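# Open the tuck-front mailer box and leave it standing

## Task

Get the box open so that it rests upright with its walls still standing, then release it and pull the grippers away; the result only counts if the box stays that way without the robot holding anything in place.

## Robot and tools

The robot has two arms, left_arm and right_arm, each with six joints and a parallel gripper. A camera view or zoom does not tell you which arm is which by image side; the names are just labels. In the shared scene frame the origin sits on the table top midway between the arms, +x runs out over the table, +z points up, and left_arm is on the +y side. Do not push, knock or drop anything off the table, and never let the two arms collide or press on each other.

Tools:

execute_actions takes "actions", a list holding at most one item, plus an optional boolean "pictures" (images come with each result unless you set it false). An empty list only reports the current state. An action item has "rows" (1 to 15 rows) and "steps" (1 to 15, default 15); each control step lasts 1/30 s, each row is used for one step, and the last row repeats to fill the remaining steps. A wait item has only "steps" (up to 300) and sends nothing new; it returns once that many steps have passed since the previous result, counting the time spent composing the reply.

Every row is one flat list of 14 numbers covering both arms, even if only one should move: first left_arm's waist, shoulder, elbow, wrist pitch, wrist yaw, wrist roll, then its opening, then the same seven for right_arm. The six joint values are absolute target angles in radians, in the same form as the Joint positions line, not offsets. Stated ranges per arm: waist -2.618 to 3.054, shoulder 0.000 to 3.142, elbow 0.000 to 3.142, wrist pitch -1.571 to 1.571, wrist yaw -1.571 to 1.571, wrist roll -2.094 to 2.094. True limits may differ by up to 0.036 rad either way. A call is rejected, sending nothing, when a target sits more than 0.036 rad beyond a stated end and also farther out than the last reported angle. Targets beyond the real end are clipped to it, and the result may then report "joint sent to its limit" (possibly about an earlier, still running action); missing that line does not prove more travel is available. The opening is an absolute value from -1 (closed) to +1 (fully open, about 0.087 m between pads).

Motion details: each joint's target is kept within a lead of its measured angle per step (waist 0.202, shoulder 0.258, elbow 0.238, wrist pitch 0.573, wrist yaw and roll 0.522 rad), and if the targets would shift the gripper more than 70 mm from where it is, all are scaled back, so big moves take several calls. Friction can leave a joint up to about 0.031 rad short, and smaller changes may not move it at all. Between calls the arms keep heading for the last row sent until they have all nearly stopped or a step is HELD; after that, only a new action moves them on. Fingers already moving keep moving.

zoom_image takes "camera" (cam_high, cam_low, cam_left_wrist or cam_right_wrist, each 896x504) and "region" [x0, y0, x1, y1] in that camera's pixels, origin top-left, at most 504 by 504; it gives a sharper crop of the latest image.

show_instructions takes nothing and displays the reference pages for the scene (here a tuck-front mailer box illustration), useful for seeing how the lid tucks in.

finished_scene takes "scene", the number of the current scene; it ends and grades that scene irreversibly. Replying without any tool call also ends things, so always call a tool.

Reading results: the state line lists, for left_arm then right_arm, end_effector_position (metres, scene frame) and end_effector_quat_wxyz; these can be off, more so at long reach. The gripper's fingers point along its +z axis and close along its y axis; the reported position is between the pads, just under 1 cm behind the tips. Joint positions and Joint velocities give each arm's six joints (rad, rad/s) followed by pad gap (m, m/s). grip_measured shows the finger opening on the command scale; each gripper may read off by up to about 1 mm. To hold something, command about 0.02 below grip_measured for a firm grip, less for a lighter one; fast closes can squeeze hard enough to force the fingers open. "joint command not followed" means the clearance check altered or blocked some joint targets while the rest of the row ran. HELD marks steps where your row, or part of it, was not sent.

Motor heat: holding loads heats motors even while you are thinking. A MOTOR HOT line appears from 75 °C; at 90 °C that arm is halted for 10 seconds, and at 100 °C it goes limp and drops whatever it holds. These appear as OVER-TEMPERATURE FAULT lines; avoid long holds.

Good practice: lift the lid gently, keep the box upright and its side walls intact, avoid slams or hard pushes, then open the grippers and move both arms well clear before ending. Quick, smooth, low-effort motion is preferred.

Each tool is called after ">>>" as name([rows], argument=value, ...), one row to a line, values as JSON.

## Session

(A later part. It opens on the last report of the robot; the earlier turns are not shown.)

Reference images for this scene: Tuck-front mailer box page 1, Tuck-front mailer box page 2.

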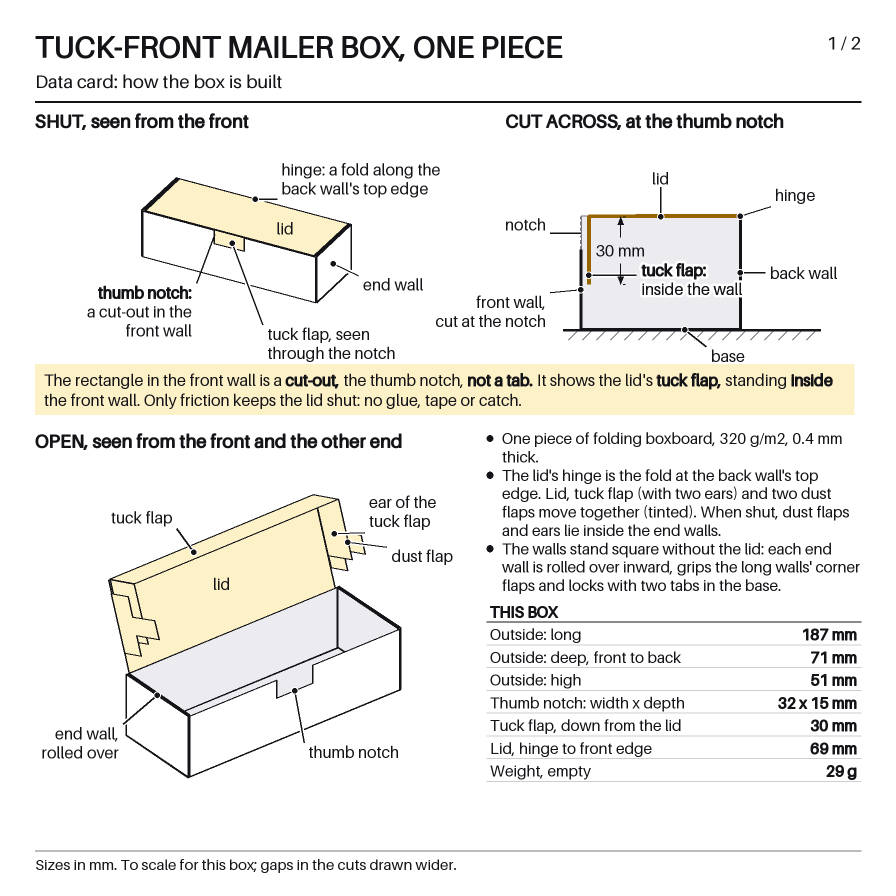

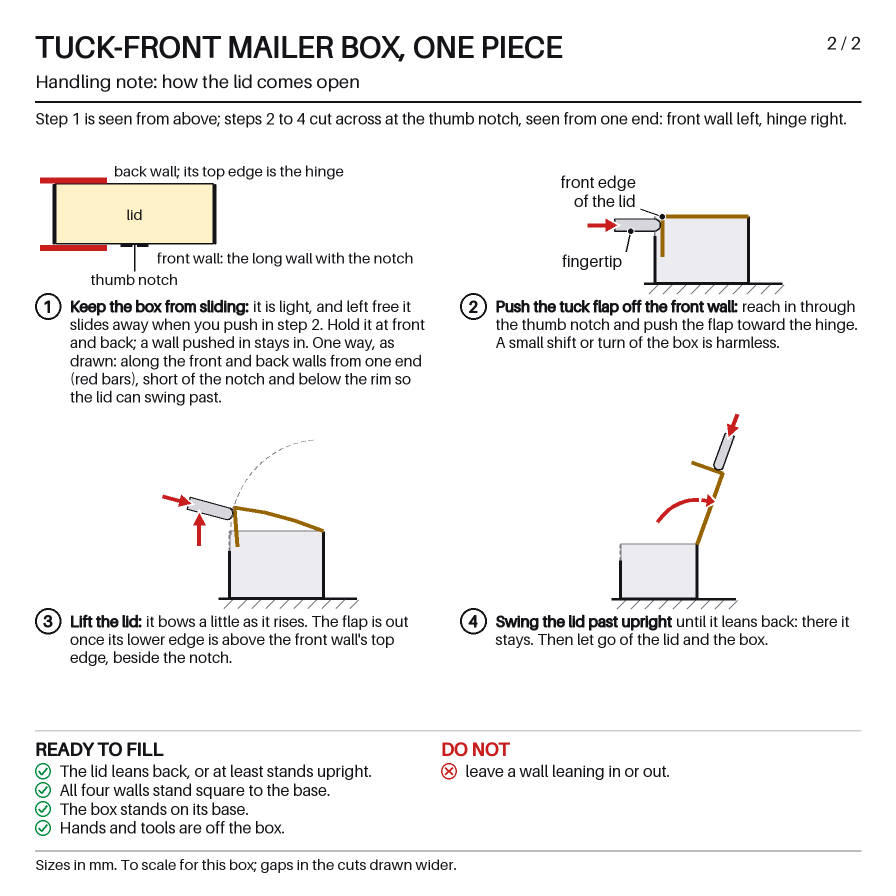

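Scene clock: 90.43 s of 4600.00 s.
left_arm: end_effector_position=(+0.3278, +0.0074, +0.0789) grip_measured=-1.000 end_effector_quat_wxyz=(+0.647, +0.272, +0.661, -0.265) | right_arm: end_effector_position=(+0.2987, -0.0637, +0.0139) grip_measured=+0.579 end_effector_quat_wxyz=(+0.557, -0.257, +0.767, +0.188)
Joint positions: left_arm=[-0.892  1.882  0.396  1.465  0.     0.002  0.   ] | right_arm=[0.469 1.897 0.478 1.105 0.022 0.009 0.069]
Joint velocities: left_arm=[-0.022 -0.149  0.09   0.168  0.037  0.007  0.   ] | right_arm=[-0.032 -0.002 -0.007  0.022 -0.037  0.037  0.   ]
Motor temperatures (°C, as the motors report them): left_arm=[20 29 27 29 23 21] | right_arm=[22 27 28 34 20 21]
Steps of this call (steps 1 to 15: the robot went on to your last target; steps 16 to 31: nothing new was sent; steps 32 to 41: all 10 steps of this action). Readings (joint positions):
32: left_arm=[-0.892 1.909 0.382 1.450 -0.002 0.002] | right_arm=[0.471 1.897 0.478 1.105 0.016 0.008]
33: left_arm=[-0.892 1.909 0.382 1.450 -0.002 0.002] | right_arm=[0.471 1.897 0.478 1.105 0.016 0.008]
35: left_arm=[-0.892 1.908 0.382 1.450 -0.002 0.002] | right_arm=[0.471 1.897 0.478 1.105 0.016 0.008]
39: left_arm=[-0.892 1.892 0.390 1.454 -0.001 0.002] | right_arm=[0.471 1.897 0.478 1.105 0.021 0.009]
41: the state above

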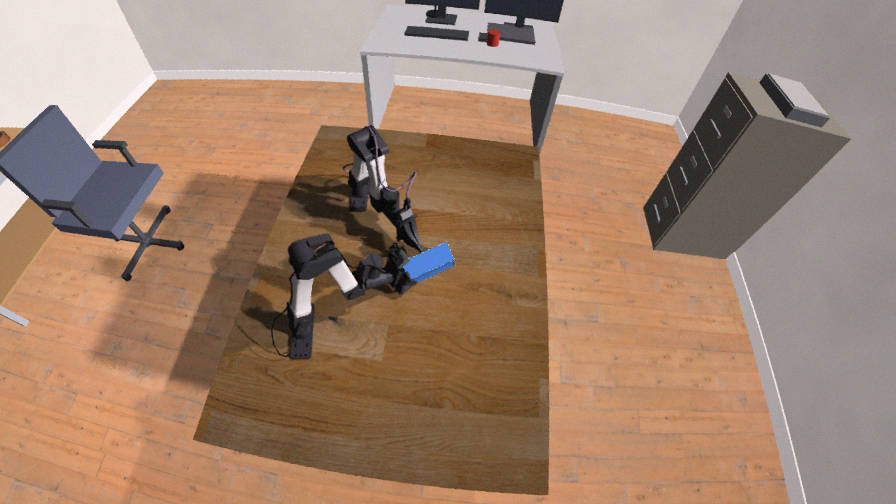

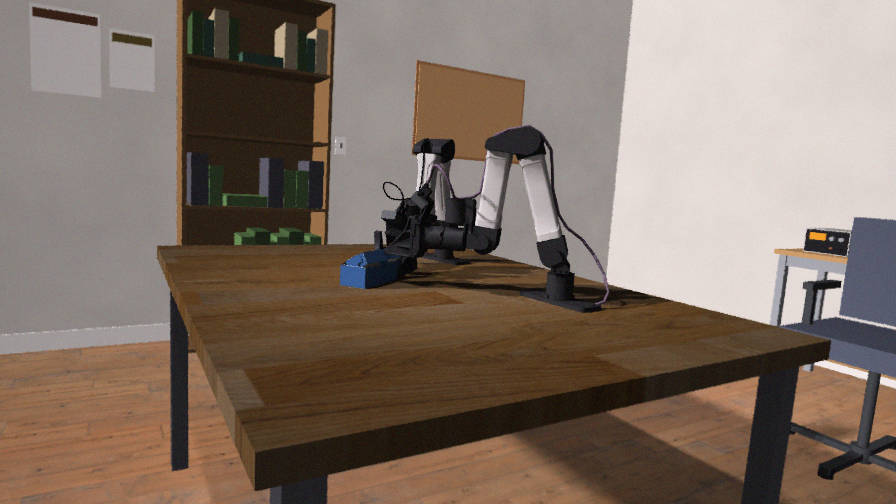

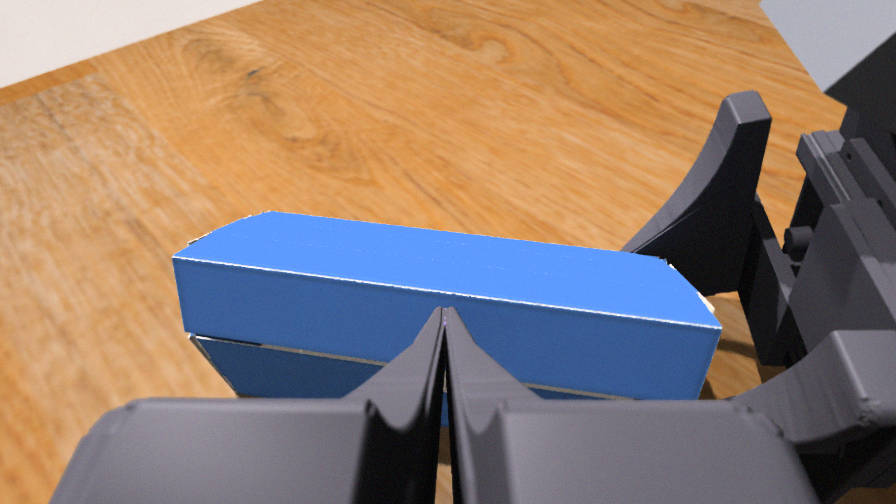

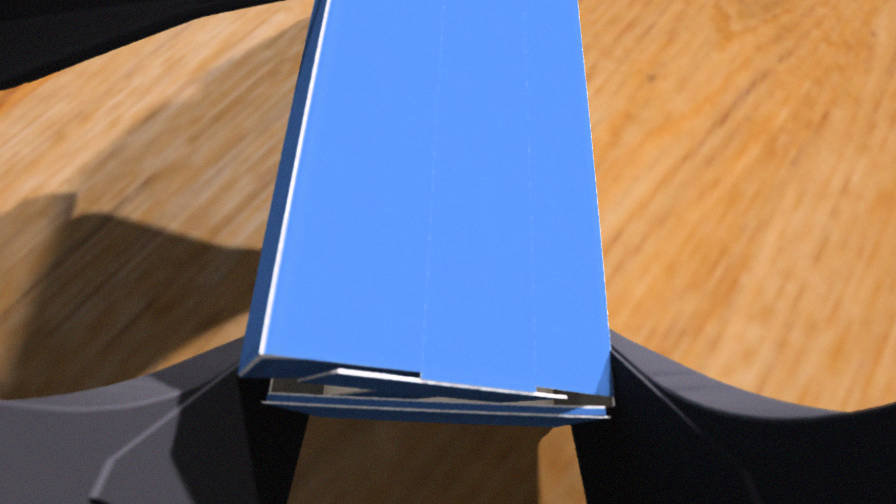

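>>> execute_actions([
  {"rows": [[-0.902,1.866,0.430,1.490,0,0.012,-1,0.484,1.915,0.50,1.065,-0.03,0.005,0.577],[-0.902,1.865,0.434,1.490,0,0.012,-1,0.478,1.915,0.50,1.080,-0.005,0.005,0.577],[-0.902,1.864,0.438,1.490,0,0.012,-1,0.474,1.915,0.50,1.088,0.005,0.005,0.577]], "steps": 8},
])

Scene clock: 91.37 s of 4600.00 s.
left_arm: end_effector_position=(+0.3328, +0.0002, +0.1000) grip_measured=-1.000 end_effector_quat_wxyz=(+0.669, +0.265, +0.636, -0.277) | right_arm: end_effector_position=(+0.2982, -0.0629, +0.0141) grip_measured=+0.579 end_effector_quat_wxyz=(+0.557, -0.259, +0.766, +0.190)
Joint positions: left_arm=[-0.893  1.874  0.421  1.503  0.007  0.002  0.   ] | right_arm=[0.469 1.897 0.478 1.106 0.017 0.009 0.069]
Joint velocities: left_arm=[-0.007  0.002 -0.002  0.037 -0.037 -0.022  0.   ] | right_arm=[-0.012  0.017 -0.032  0.037 -0.051 -0.022 -0.001]
Motor temperatures (°C, as the motors report them): left_arm=[20 29 27 29 23 21] | right_arm=[22 27 28 34 20 21]
Steps of this call (steps 1 to 20: the robot went on to your last target; steps 21 to 28: all 8 steps of this action). Readings (joint positions):
21: left_arm=[-0.892 1.874 0.410 1.501 0.006 0.002] | right_arm=[0.469 1.897 0.478 1.105 0.014 0.009]
22: left_arm=[-0.892 1.874 0.410 1.501 0.006 0.002] | right_arm=[0.469 1.897 0.478 1.106 0.016 0.009]
24: left_arm=[-0.892 1.874 0.414 1.501 0.007 0.002] | right_arm=[0.469 1.897 0.478 1.106 0.017 0.009]
28: the state above

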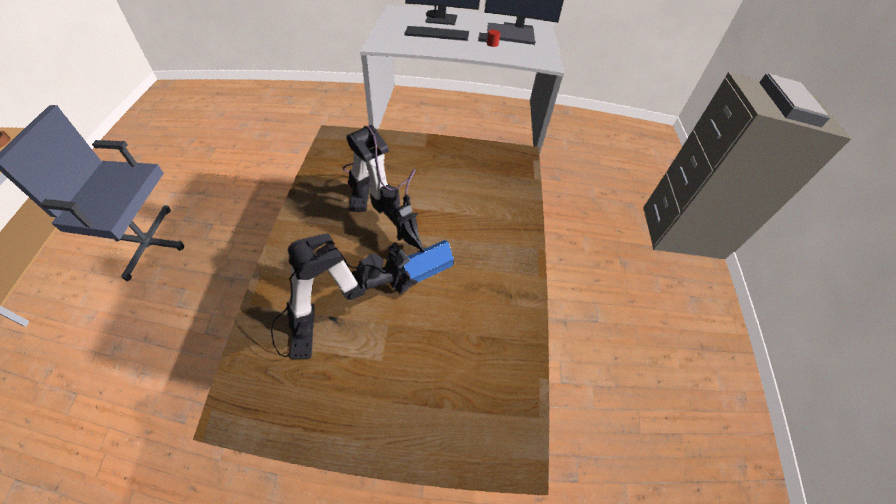

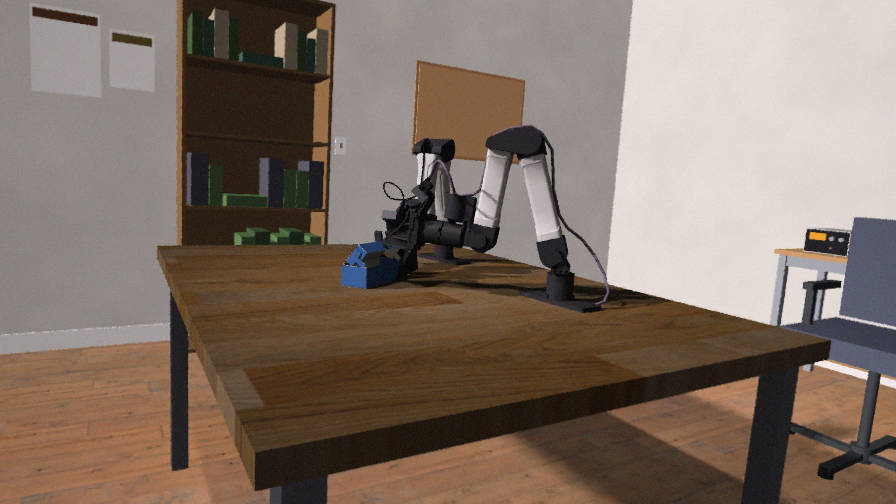

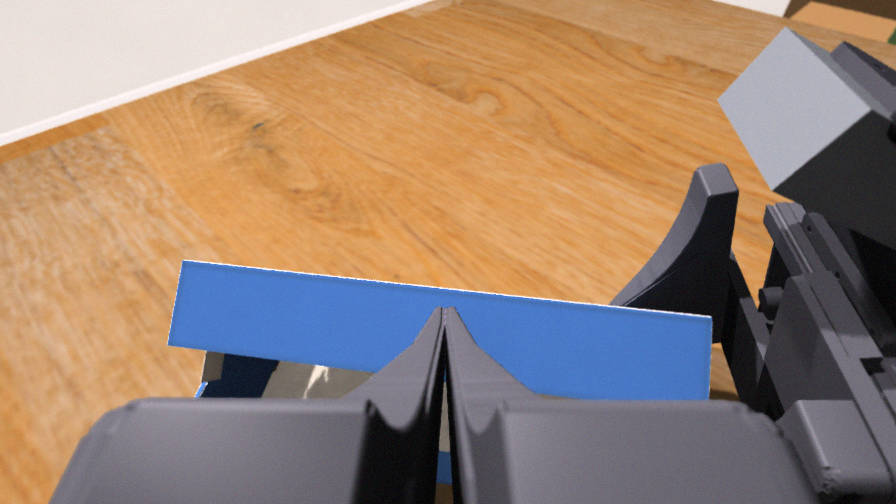

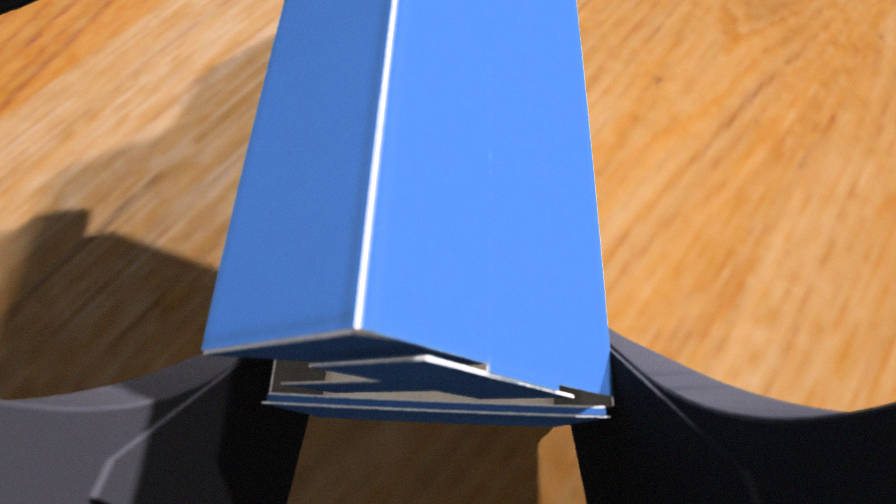

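>>> execute_actions([
  {"rows": [[-0.902,1.850,0.425,1.510,0,0.012,-1,0.472,1.915,0.50,1.095,0.012,0.005,0.577],[-0.902,1.838,0.412,1.520,0,0.012,-1,0.472,1.910,0.495,1.100,0.015,0.005,0.577],[-0.902,1.826,0.402,1.520,0,0.012,-1,0.472,1.905,0.49,1.105,0.015,0.005,0.577],[-0.902,1.814,0.392,1.520,0,0.012,-1,0.472,1.900,0.485,1.105,0.015,0.005,0.577],[-0.902,1.802,0.380,1.520,0,0.012,-1,0.472,1.895,0.48,1.105,0.015,0.005,0.577],[-0.902,1.790,0.368,1.515,0,0.012,-1,0.472,1.890,0.475,1.105,0.015,0.005,0.577],[-0.902,1.780,0.355,1.510,0,0.012,-1,0.472,1.888,0.47,1.105,0.015,0.005,0.60],[-0.902,1.770,0.342,1.505,0,0.012,-1,0.472,1.886,0.468,1.105,0.015,0.005,0.64],[-0.902,1.761,0.330,1.500,0,0.012,-1,0.472,1.885,0.466,1.105,0.015,0.005,0.68],[-0.902,1.753,0.318,1.500,0,0.012,-1,0.472,1.884,0.465,1.105,0.015,0.005,0.72],[-0.902,1.746,0.307,1.500,0,0.012,-1,0.472,1.884,0.465,1.108,0.015,0.005,0.76],[-0.902,1.741,0.298,1.500,0,0.012,-1,0.472,1.884,0.465,1.112,0.015,0.005,0.80],[-0.902,1.738,0.291,1.500,0,0.012,-1,0.472,1.884,0.465,1.116,0.015,0.005,0.82],[-0.902,1.736,0.287,1.500,0,0.012,-1,0.472,1.884,0.465,1.118,0.015,0.005,0.84],[-0.902,1.735,0.285,1.500,0,0.012,-1,0.472,1.884,0.465,1.120,0.015,0.005,0.85]], "steps": 15},
])

Scene clock: 98.87 s of 4600.00 s.
left_arm: end_effector_position=(+0.3128, +0.0201, +0.1139) grip_measured=-1.000 end_effector_quat_wxyz=(+0.676, +0.262, +0.630, -0.280) | right_arm: end_effector_position=(+0.2985, -0.0628, +0.0146) grip_measured=+0.843 end_effector_quat_wxyz=(+0.558, -0.259, +0.765, +0.190)
Joint positions: left_arm=[-0.893  1.751  0.31   1.511  0.006  0.002  0.   ] | right_arm=[0.469 1.897 0.478 1.109 0.018 0.008 0.081]
Joint velocities: left_arm=[ 0.002 -0.032 -0.164  0.051  0.007 -0.022  0.   ] | right_arm=[-0.002 -0.007  0.007 -0.007  0.022  0.051  0.011]
Motor temperatures (°C, as the motors report them): left_arm=[20 28 27 29 23 21] | right_arm=[22 27 29 34 20 21]
Steps of this call (steps 1 to 15: the robot went on to your last target; steps 16 to 90: nothing new was sent; then 4.00 s passed at rest; steps 91 to 105: all 15 steps of this action). Readings (joint positions):
91: left_arm=[-0.893 1.873 0.421 1.504 0.007 0.002] | right_arm=[0.469 1.897 0.478 1.107 0.017 0.009]
92: left_arm=[-0.893 1.869 0.421 1.504 0.007 0.002] | right_arm=[0.469 1.897 0.478 1.107 0.018 0.009]
94: left_arm=[-0.893 1.852 0.420 1.504 0.006 0.002] | right_arm=[0.469 1.897 0.478 1.108 0.018 0.008]
98: left_arm=[-0.893 1.798 0.385 1.511 0.006 0.002] | right_arm=[0.469 1.897 0.478 1.108 0.018 0.008]
105: the state above

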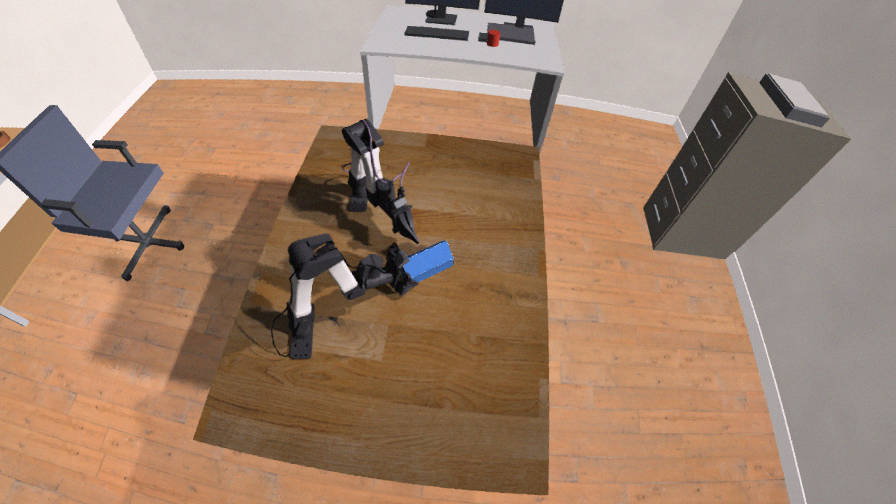

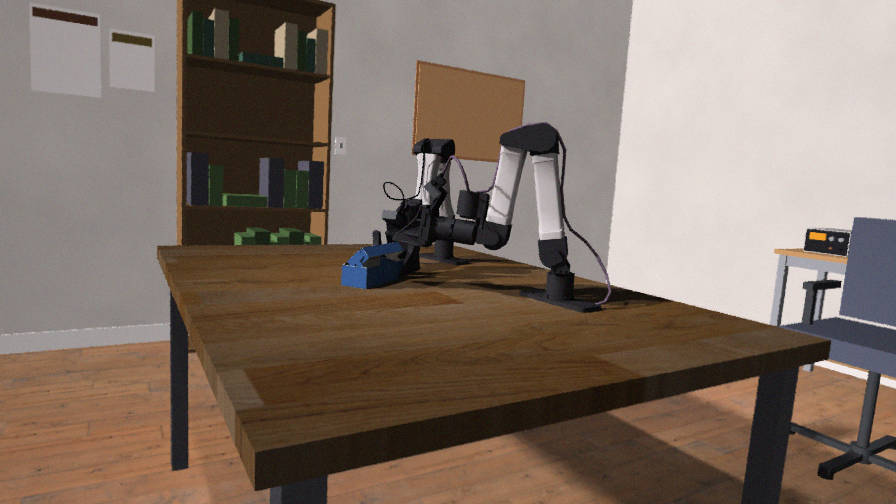

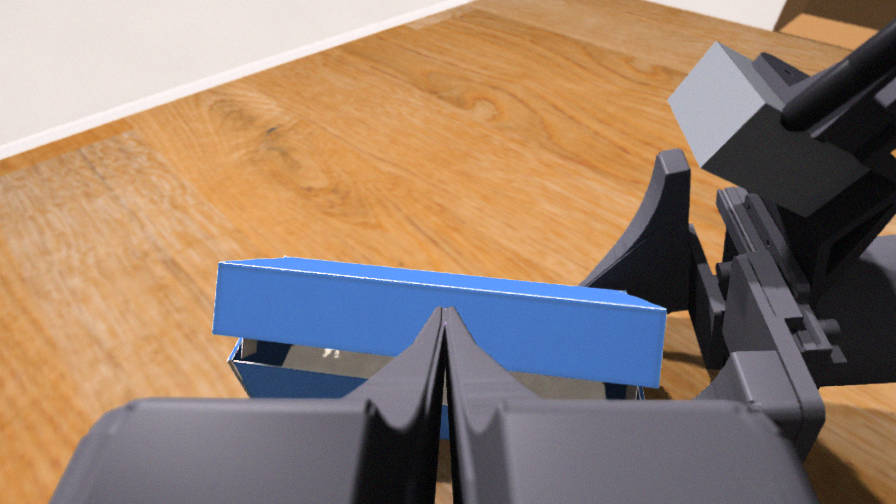

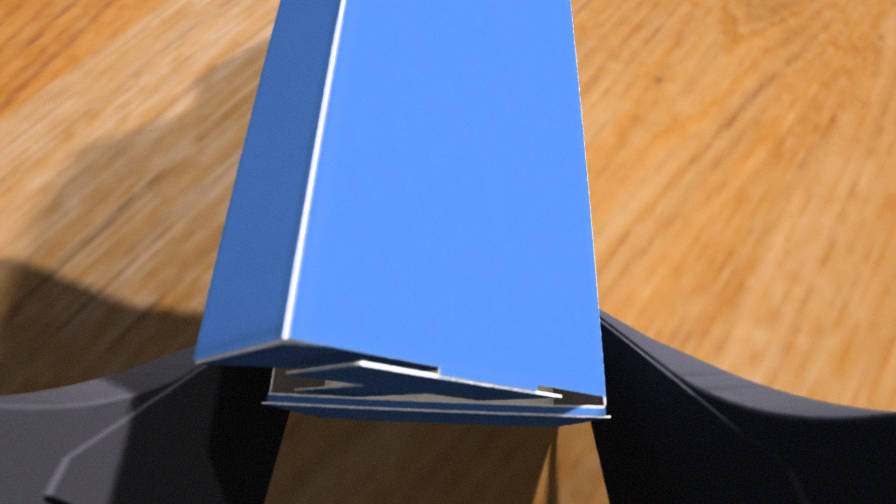

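>>> execute_actions([
  {"rows": [[-0.898,1.735,0.280,1.490,0,0.012,-1,0.472,1.878,0.458,1.124,0.015,0.005,0.85],[-0.894,1.735,0.275,1.475,0,0.012,-1,0.472,1.873,0.451,1.128,0.015,0.005,0.85],[-0.890,1.735,0.270,1.458,0,0.012,-1,0.472,1.868,0.443,1.132,0.015,0.005,0.85],[-0.886,1.735,0.270,1.440,0,0.012,-1,0.472,1.863,0.435,1.136,0.015,0.005,0.85],[-0.882,1.735,0.270,1.422,0,0.012,-1,0.472,1.858,0.427,1.140,0.015,0.005,0.85],[-0.879,1.735,0.270,1.404,0,0.012,-1,0.472,1.853,0.419,1.143,0.015,0.005,0.85],[-0.876,1.735,0.270,1.386,0,0.012,-1,0.472,1.848,0.411,1.146,0.015,0.005,0.85],[-0.874,1.738,0.270,1.368,0,0.012,-1,0.472,1.843,0.403,1.148,0.015,0.005,0.85],[-0.872,1.742,0.272,1.351,0,0.012,-1,0.472,1.839,0.395,1.150,0.015,0.005,0.85],[-0.872,1.746,0.276,1.336,0,0.012,-1,0.472,1.835,0.388,1.150,0.015,0.005,0.85],[-0.872,1.750,0.280,1.323,0,0.012,-1,0.472,1.832,0.382,1.150,0.015,0.005,0.85],[-0.872,1.755,0.285,1.312,0,0.012,-1,0.472,1.830,0.377,1.150,0.015,0.005,0.85],[-0.872,1.760,0.290,1.304,0,0.012,-1,0.472,1.829,0.374,1.150,0.015,0.005,0.85],[-0.872,1.762,0.295,1.299,0,0.012,-1,0.472,1.829,0.374,1.150,0.015,0.005,0.85],[-0.872,1.764,0.300,1.297,0,0.012,-1,0.472,1.829,0.374,1.150,0.015,0.005,0.85]], "steps": 15},
])

Scene clock: 102.30 s of 4600.00 s.
left_arm: end_effector_position=(+0.3066, +0.0326, +0.0679) grip_measured=-1.000 end_effector_quat_wxyz=(+0.618, +0.282, +0.689, -0.252) | right_arm: end_effector_position=(+0.2832, -0.0751, +0.0161) grip_measured=+0.850 end_effector_quat_wxyz=(+0.558, -0.259, +0.765, +0.190)
Joint positions: left_arm=[-0.882  1.75   0.289  1.352  0.006  0.002  0.   ] | right_arm=[0.469 1.845 0.398 1.136 0.018 0.008 0.081]
Joint velocities: left_arm=[-0.002 -0.012  0.007 -0.359  0.022  0.037  0.   ] | right_arm=[-0.002 -0.017 -0.051  0.051 -0.022  0.051  0.   ]
Motor temperatures (°C, as the motors report them): left_arm=[20 28 26 29 23 21] | right_arm=[22 28 28 35 20 21]
Steps of this call (steps 1 to 15: the robot went on to your last target; steps 16 to 88: nothing new was sent; steps 89 to 103: all 15 steps of this action). Readings (joint positions):
89: left_arm=[-0.893 1.750 0.303 1.511 0.006 0.002] | right_arm=[0.469 1.897 0.478 1.109 0.018 0.008]
90: left_arm=[-0.893 1.750 0.303 1.509 0.006 0.002] | right_arm=[0.469 1.897 0.478 1.110 0.018 0.008]
92: left_arm=[-0.893 1.750 0.298 1.499 0.006 0.002] | right_arm=[0.469 1.891 0.472 1.113 0.018 0.008]
96: left_arm=[-0.889 1.750 0.289 1.448 0.006 0.002] | right_arm=[0.469 1.866 0.441 1.126 0.018 0.008]
103: the state above

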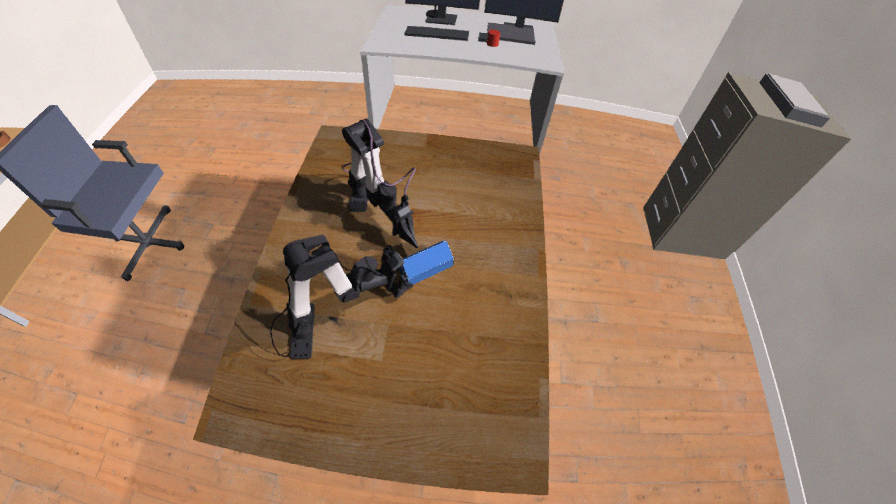

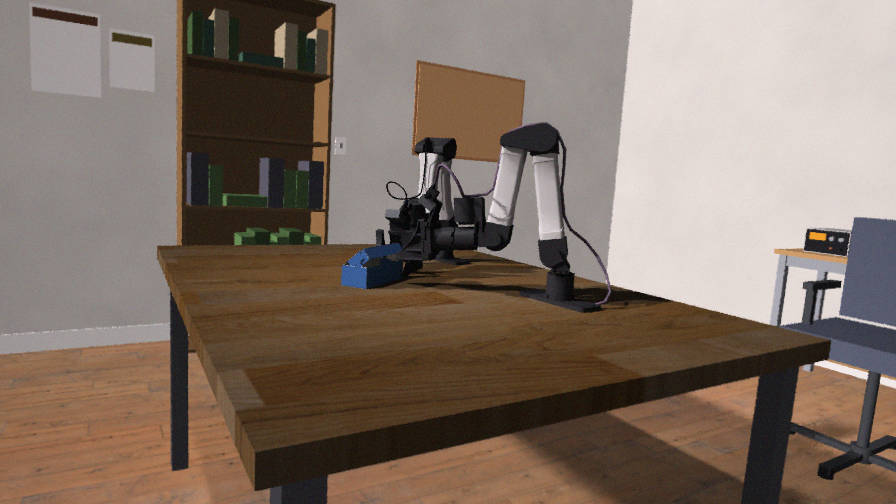

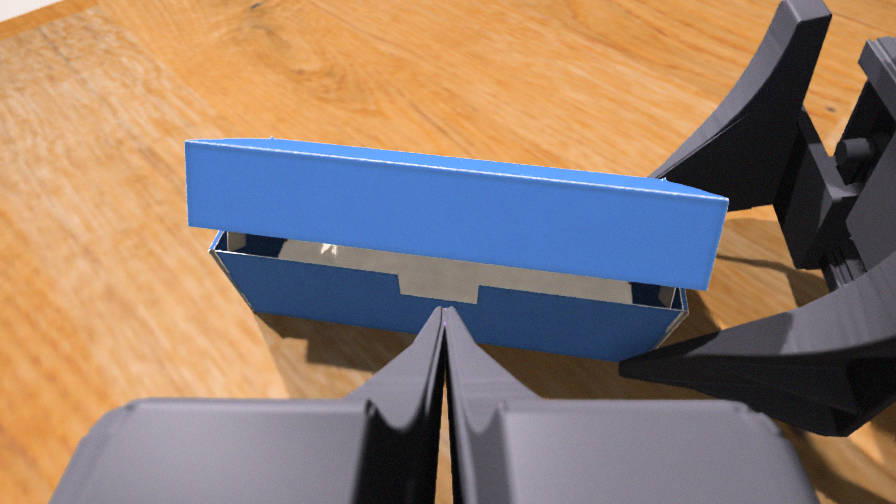

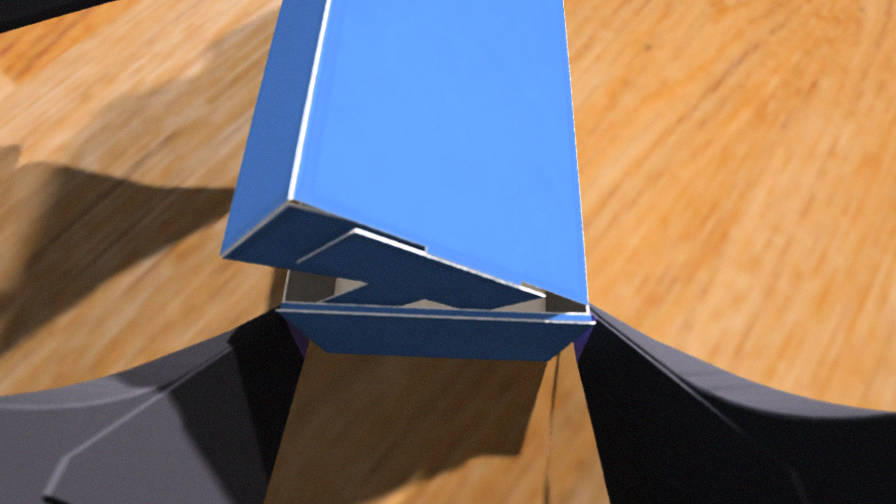

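>>> execute_actions([
  {"rows": [[-0.872,1.766,0.304,1.297,0,0.012,-1,0.472,1.829,0.374,1.138,0.015,0.005,0.80],[-0.872,1.769,0.308,1.295,0,0.012,-1,0.472,1.829,0.374,1.136,0.015,0.005,0.75],[-0.872,1.773,0.314,1.292,0,0.012,-1,0.472,1.829,0.374,1.135,0.015,0.005,0.71],[-0.872,1.778,0.322,1.288,0,0.012,-1,0.472,1.829,0.374,1.135,0.015,0.005,0.68],[-0.872,1.783,0.331,1.284,0,0.012,-1,0.472,1.829,0.374,1.135,0.015,0.005,0.655],[-0.872,1.789,0.340,1.280,0,0.012,-1,0.472,1.829,0.374,1.135,0.015,0.005,0.635],[-0.872,1.795,0.350,1.276,0,0.012,-1,0.472,1.829,0.374,1.135,0.015,0.005,0.62],[-0.872,1.801,0.360,1.272,0,0.012,-1,0.472,1.829,0.374,1.135,0.015,0.005,0.61],[-0.872,1.807,0.370,1.268,0,0.012,-1,0.472,1.829,0.374,1.135,0.015,0.005,0.60],[-0.872,1.813,0.380,1.265,0,0.012,-1,0.472,1.829,0.374,1.135,0.015,0.005,0.595],[-0.872,1.818,0.388,1.263,0,0.012,-1,0.472,1.829,0.374,1.135,0.015,0.005,0.59],[-0.872,1.821,0.393,1.262,0,0.012,-1,0.472,1.829,0.374,1.135,0.015,0.005,0.585]], "steps": 15},
])

Scene clock: 105.27 s of 4600.00 s.
left_arm: end_effector_position=(+0.3209, +0.0187, +0.0616) grip_measured=-1.000 end_effector_quat_wxyz=(+0.608, +0.286, +0.698, -0.248) | right_arm: end_effector_position=(+0.2830, -0.0752, +0.0162) grip_measured=+0.585 end_effector_quat_wxyz=(+0.558, -0.259, +0.765, +0.190)
Joint positions: left_arm=[-0.882  1.801  0.378  1.285  0.006  0.002  0.   ] | right_arm=[0.469 1.845 0.397 1.138 0.018 0.008 0.069]
Joint velocities: left_arm=[-0.002  0.007  0.012 -0.037 -0.051 -0.051  0.   ] | right_arm=[-0.012 -0.007 -0.002  0.037  0.007 -0.037 -0.001]
Motor temperatures (°C, as the motors report them): left_arm=[20 28 26 29 23 21] | right_arm=[22 28 28 35 20 21]
Steps of this call (steps 1 to 30: the robot went on to your last target; steps 31 to 74: nothing new was sent; steps 75 to 89: all 15 steps of this action). Readings (joint positions):
75: left_arm=[-0.882 1.750 0.289 1.314 0.006 0.002] | right_arm=[0.469 1.845 0.397 1.138 0.018 0.008]
76: left_arm=[-0.882 1.750 0.289 1.314 0.006 0.002] | right_arm=[0.469 1.845 0.397 1.138 0.018 0.008]
78: left_arm=[-0.882 1.751 0.294 1.311 0.006 0.002] | right_arm=[0.469 1.845 0.397 1.138 0.018 0.008]
82: left_arm=[-0.882 1.770 0.327 1.302 0.006 0.002] | right_arm=[0.469 1.845 0.397 1.138 0.018 0.008]
89: the state above

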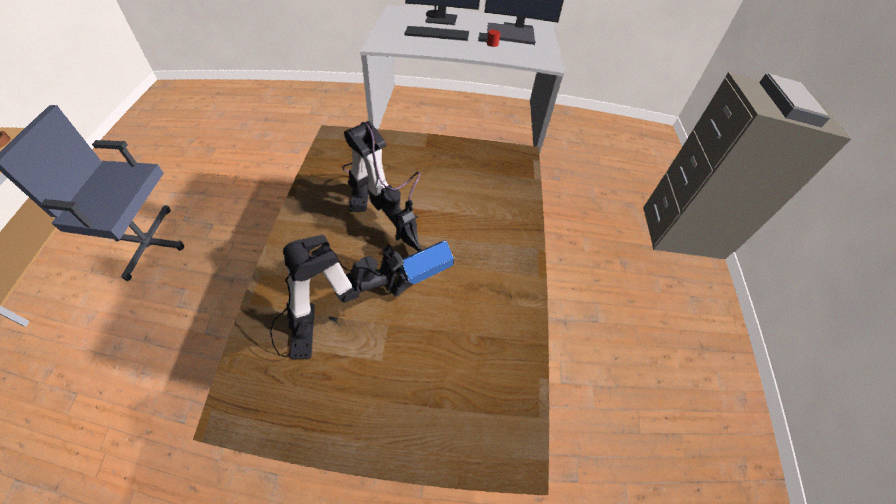

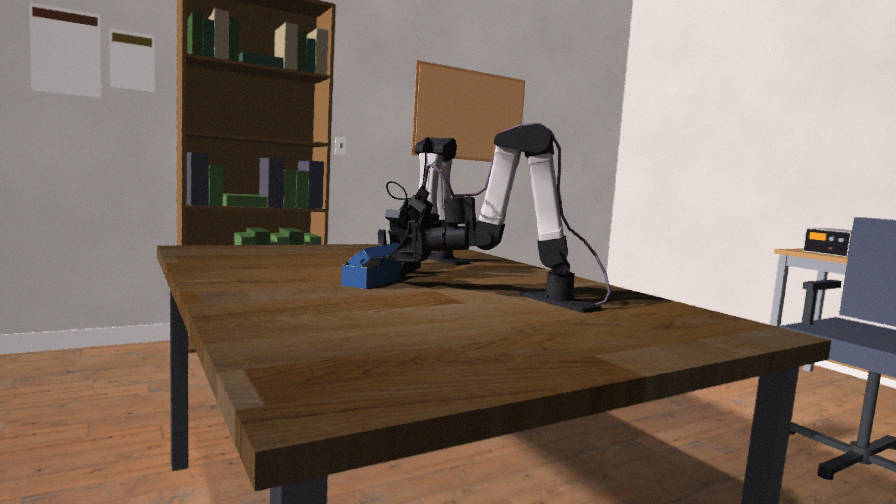

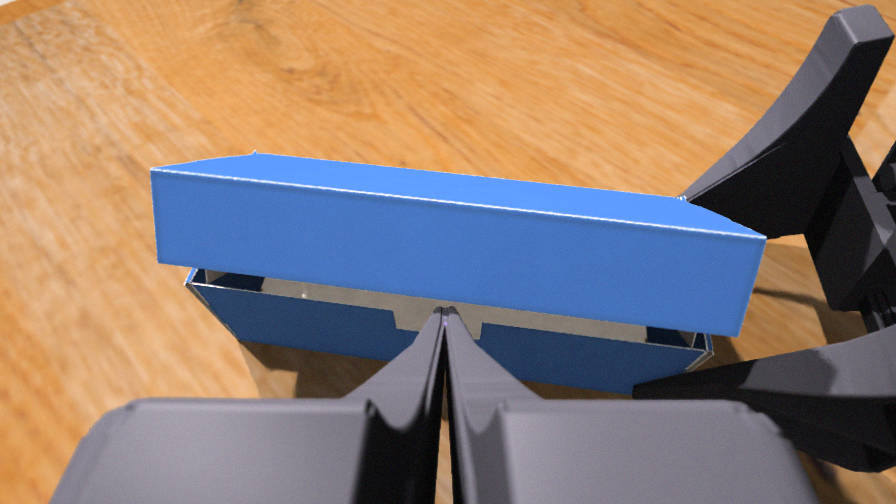

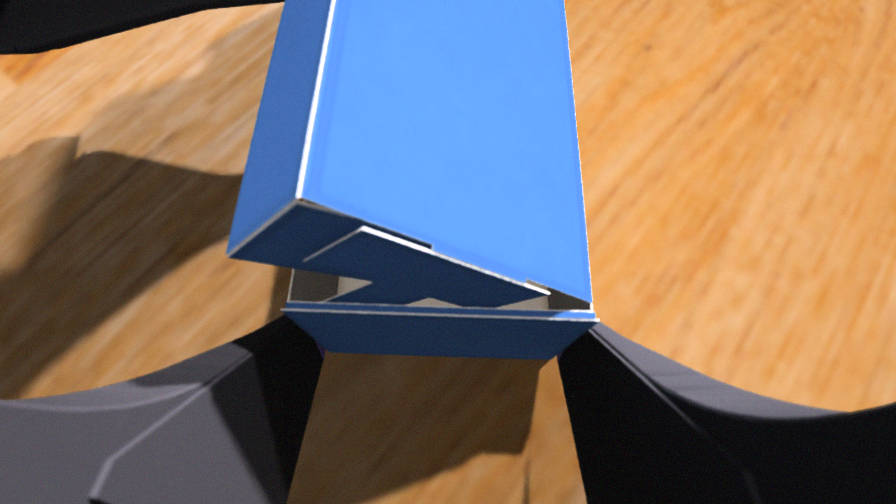

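>>> execute_actions([
  {"rows": [[-0.872,1.824,0.393,1.252,0,0.012,-1,0.472,1.829,0.374,1.135,0.015,0.005,0.578],[-0.872,1.827,0.396,1.245,0,0.012,-1,0.472,1.829,0.374,1.135,0.015,0.005,0.572],[-0.872,1.830,0.401,1.240,0,0.012,-1,0.472,1.829,0.374,1.135,0.015,0.005,0.567],[-0.872,1.834,0.408,1.236,0,0.012,-1,0.472,1.829,0.374,1.135,0.015,0.005,0.565],[-0.872,1.838,0.416,1.232,0,0.012,-1,0.472,1.829,0.374,1.135,0.015,0.005,0.565],[-0.872,1.843,0.425,1.228,0,0.012,-1,0.472,1.829,0.374,1.135,0.015,0.005,0.565],[-0.872,1.848,0.434,1.225,0,0.012,-1,0.472,1.829,0.374,1.135,0.015,0.005,0.565],[-0.872,1.853,0.443,1.225,0,0.012,-1,0.472,1.829,0.374,1.135,0.015,0.005,0.565],[-0.872,1.857,0.452,1.225,0,0.012,-1,0.472,1.829,0.374,1.135,0.015,0.005,0.565],[-0.872,1.860,0.461,1.225,0,0.012,-1,0.472,1.829,0.374,1.135,0.015,0.005,0.565],[-0.872,1.862,0.470,1.225,0,0.012,-1,0.472,1.829,0.374,1.135,0.015,0.005,0.565],[-0.872,1.863,0.478,1.225,0,0.012,-1,0.472,1.829,0.374,1.135,0.015,0.005,0.565],[-0.872,1.864,0.485,1.225,0,0.012,-1,0.472,1.829,0.374,1.135,0.015,0.005,0.565]], "steps": 15},
])

Scene clock: 107.60 s of 4600.00 s.
left_arm: end_effector_position=(+0.3365, +0.0036, +0.0637) grip_measured=-1.000 end_effector_quat_wxyz=(+0.609, +0.285, +0.697, -0.248) | right_arm: end_effector_position=(+0.2830, -0.0752, +0.0162) grip_measured=+0.568 end_effector_quat_wxyz=(+0.558, -0.259, +0.765, +0.190)
Joint positions: left_arm=[-0.882  1.844  0.467  1.241  0.006  0.002  0.   ] | right_arm=[0.469 1.845 0.397 1.138 0.018 0.008 0.069]
Joint velocities: left_arm=[ 0.007 -0.017  0.09   0.022  0.007  0.037  0.   ] | right_arm=[ 0.002  0.022  0.002 -0.022  0.022 -0.007 -0.   ]
Motor temperatures (°C, as the motors report them): left_arm=[20 28 26 29 23 21] | right_arm=[22 28 28 35 20 21]
Steps of this call (steps 1 to 15: the robot went on to your last target; steps 16 to 55: nothing new was sent; steps 56 to 70: all 15 steps of this action). Readings (joint positions):
56: left_arm=[-0.882 1.801 0.378 1.278 0.006 0.002] | right_arm=[0.469 1.845 0.397 1.138 0.018 0.008]
57: left_arm=[-0.882 1.801 0.378 1.276 0.006 0.002] | right_arm=[0.469 1.845 0.397 1.138 0.018 0.008]
59: left_arm=[-0.882 1.804 0.381 1.270 0.006 0.002] | right_arm=[0.469 1.845 0.397 1.138 0.018 0.008]
63: left_arm=[-0.882 1.825 0.411 1.253 0.006 0.002] | right_arm=[0.469 1.845 0.397 1.138 0.018 0.008]
70: the state above

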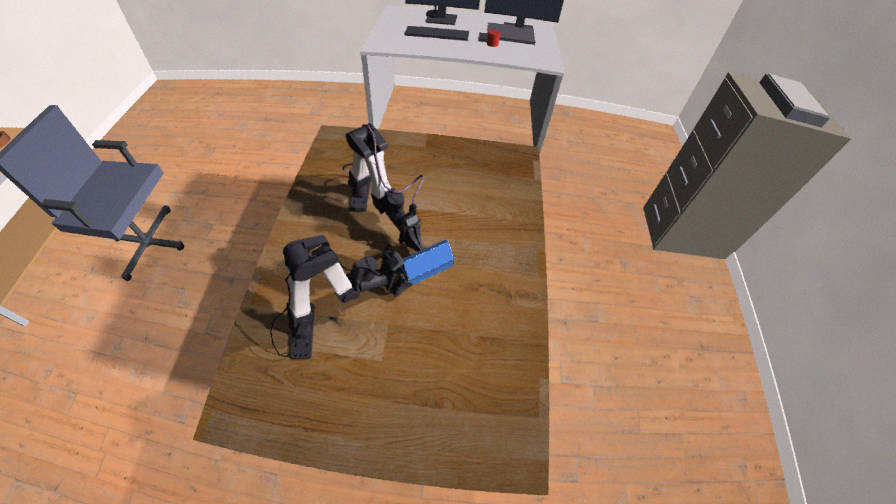

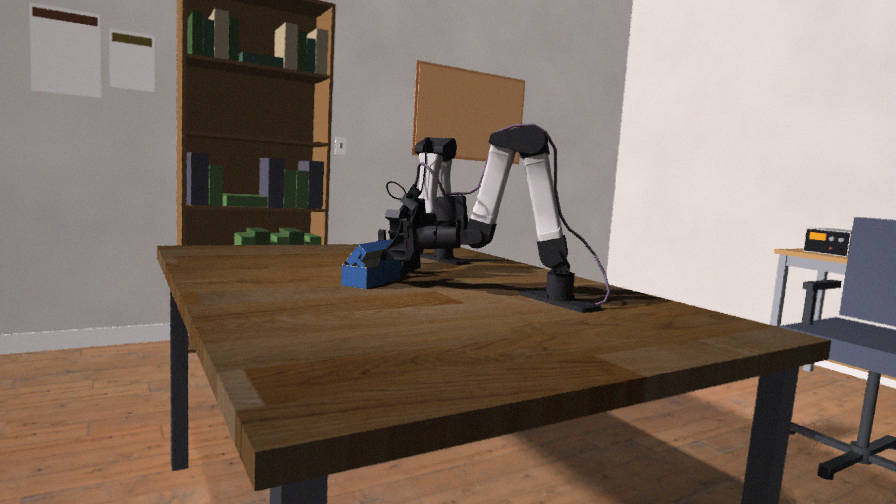

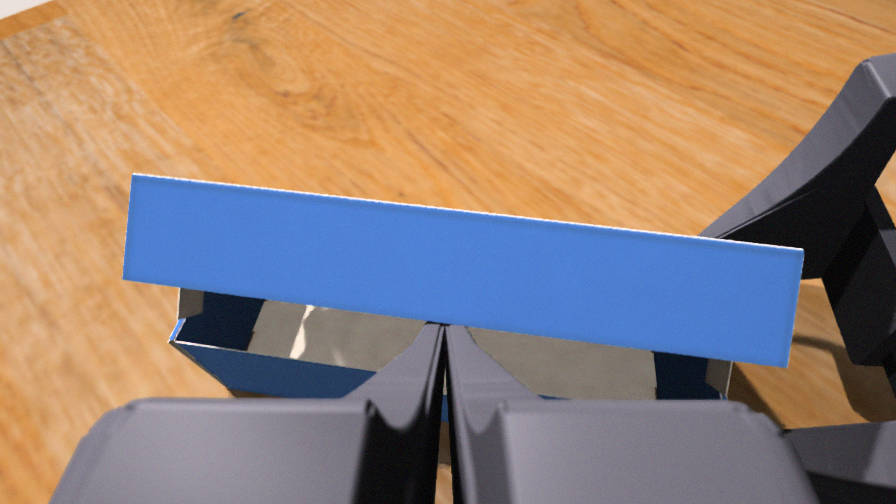

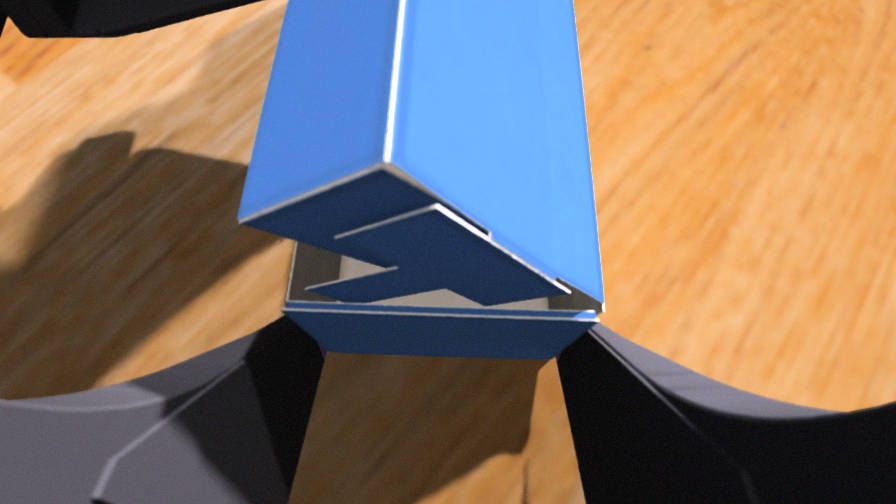

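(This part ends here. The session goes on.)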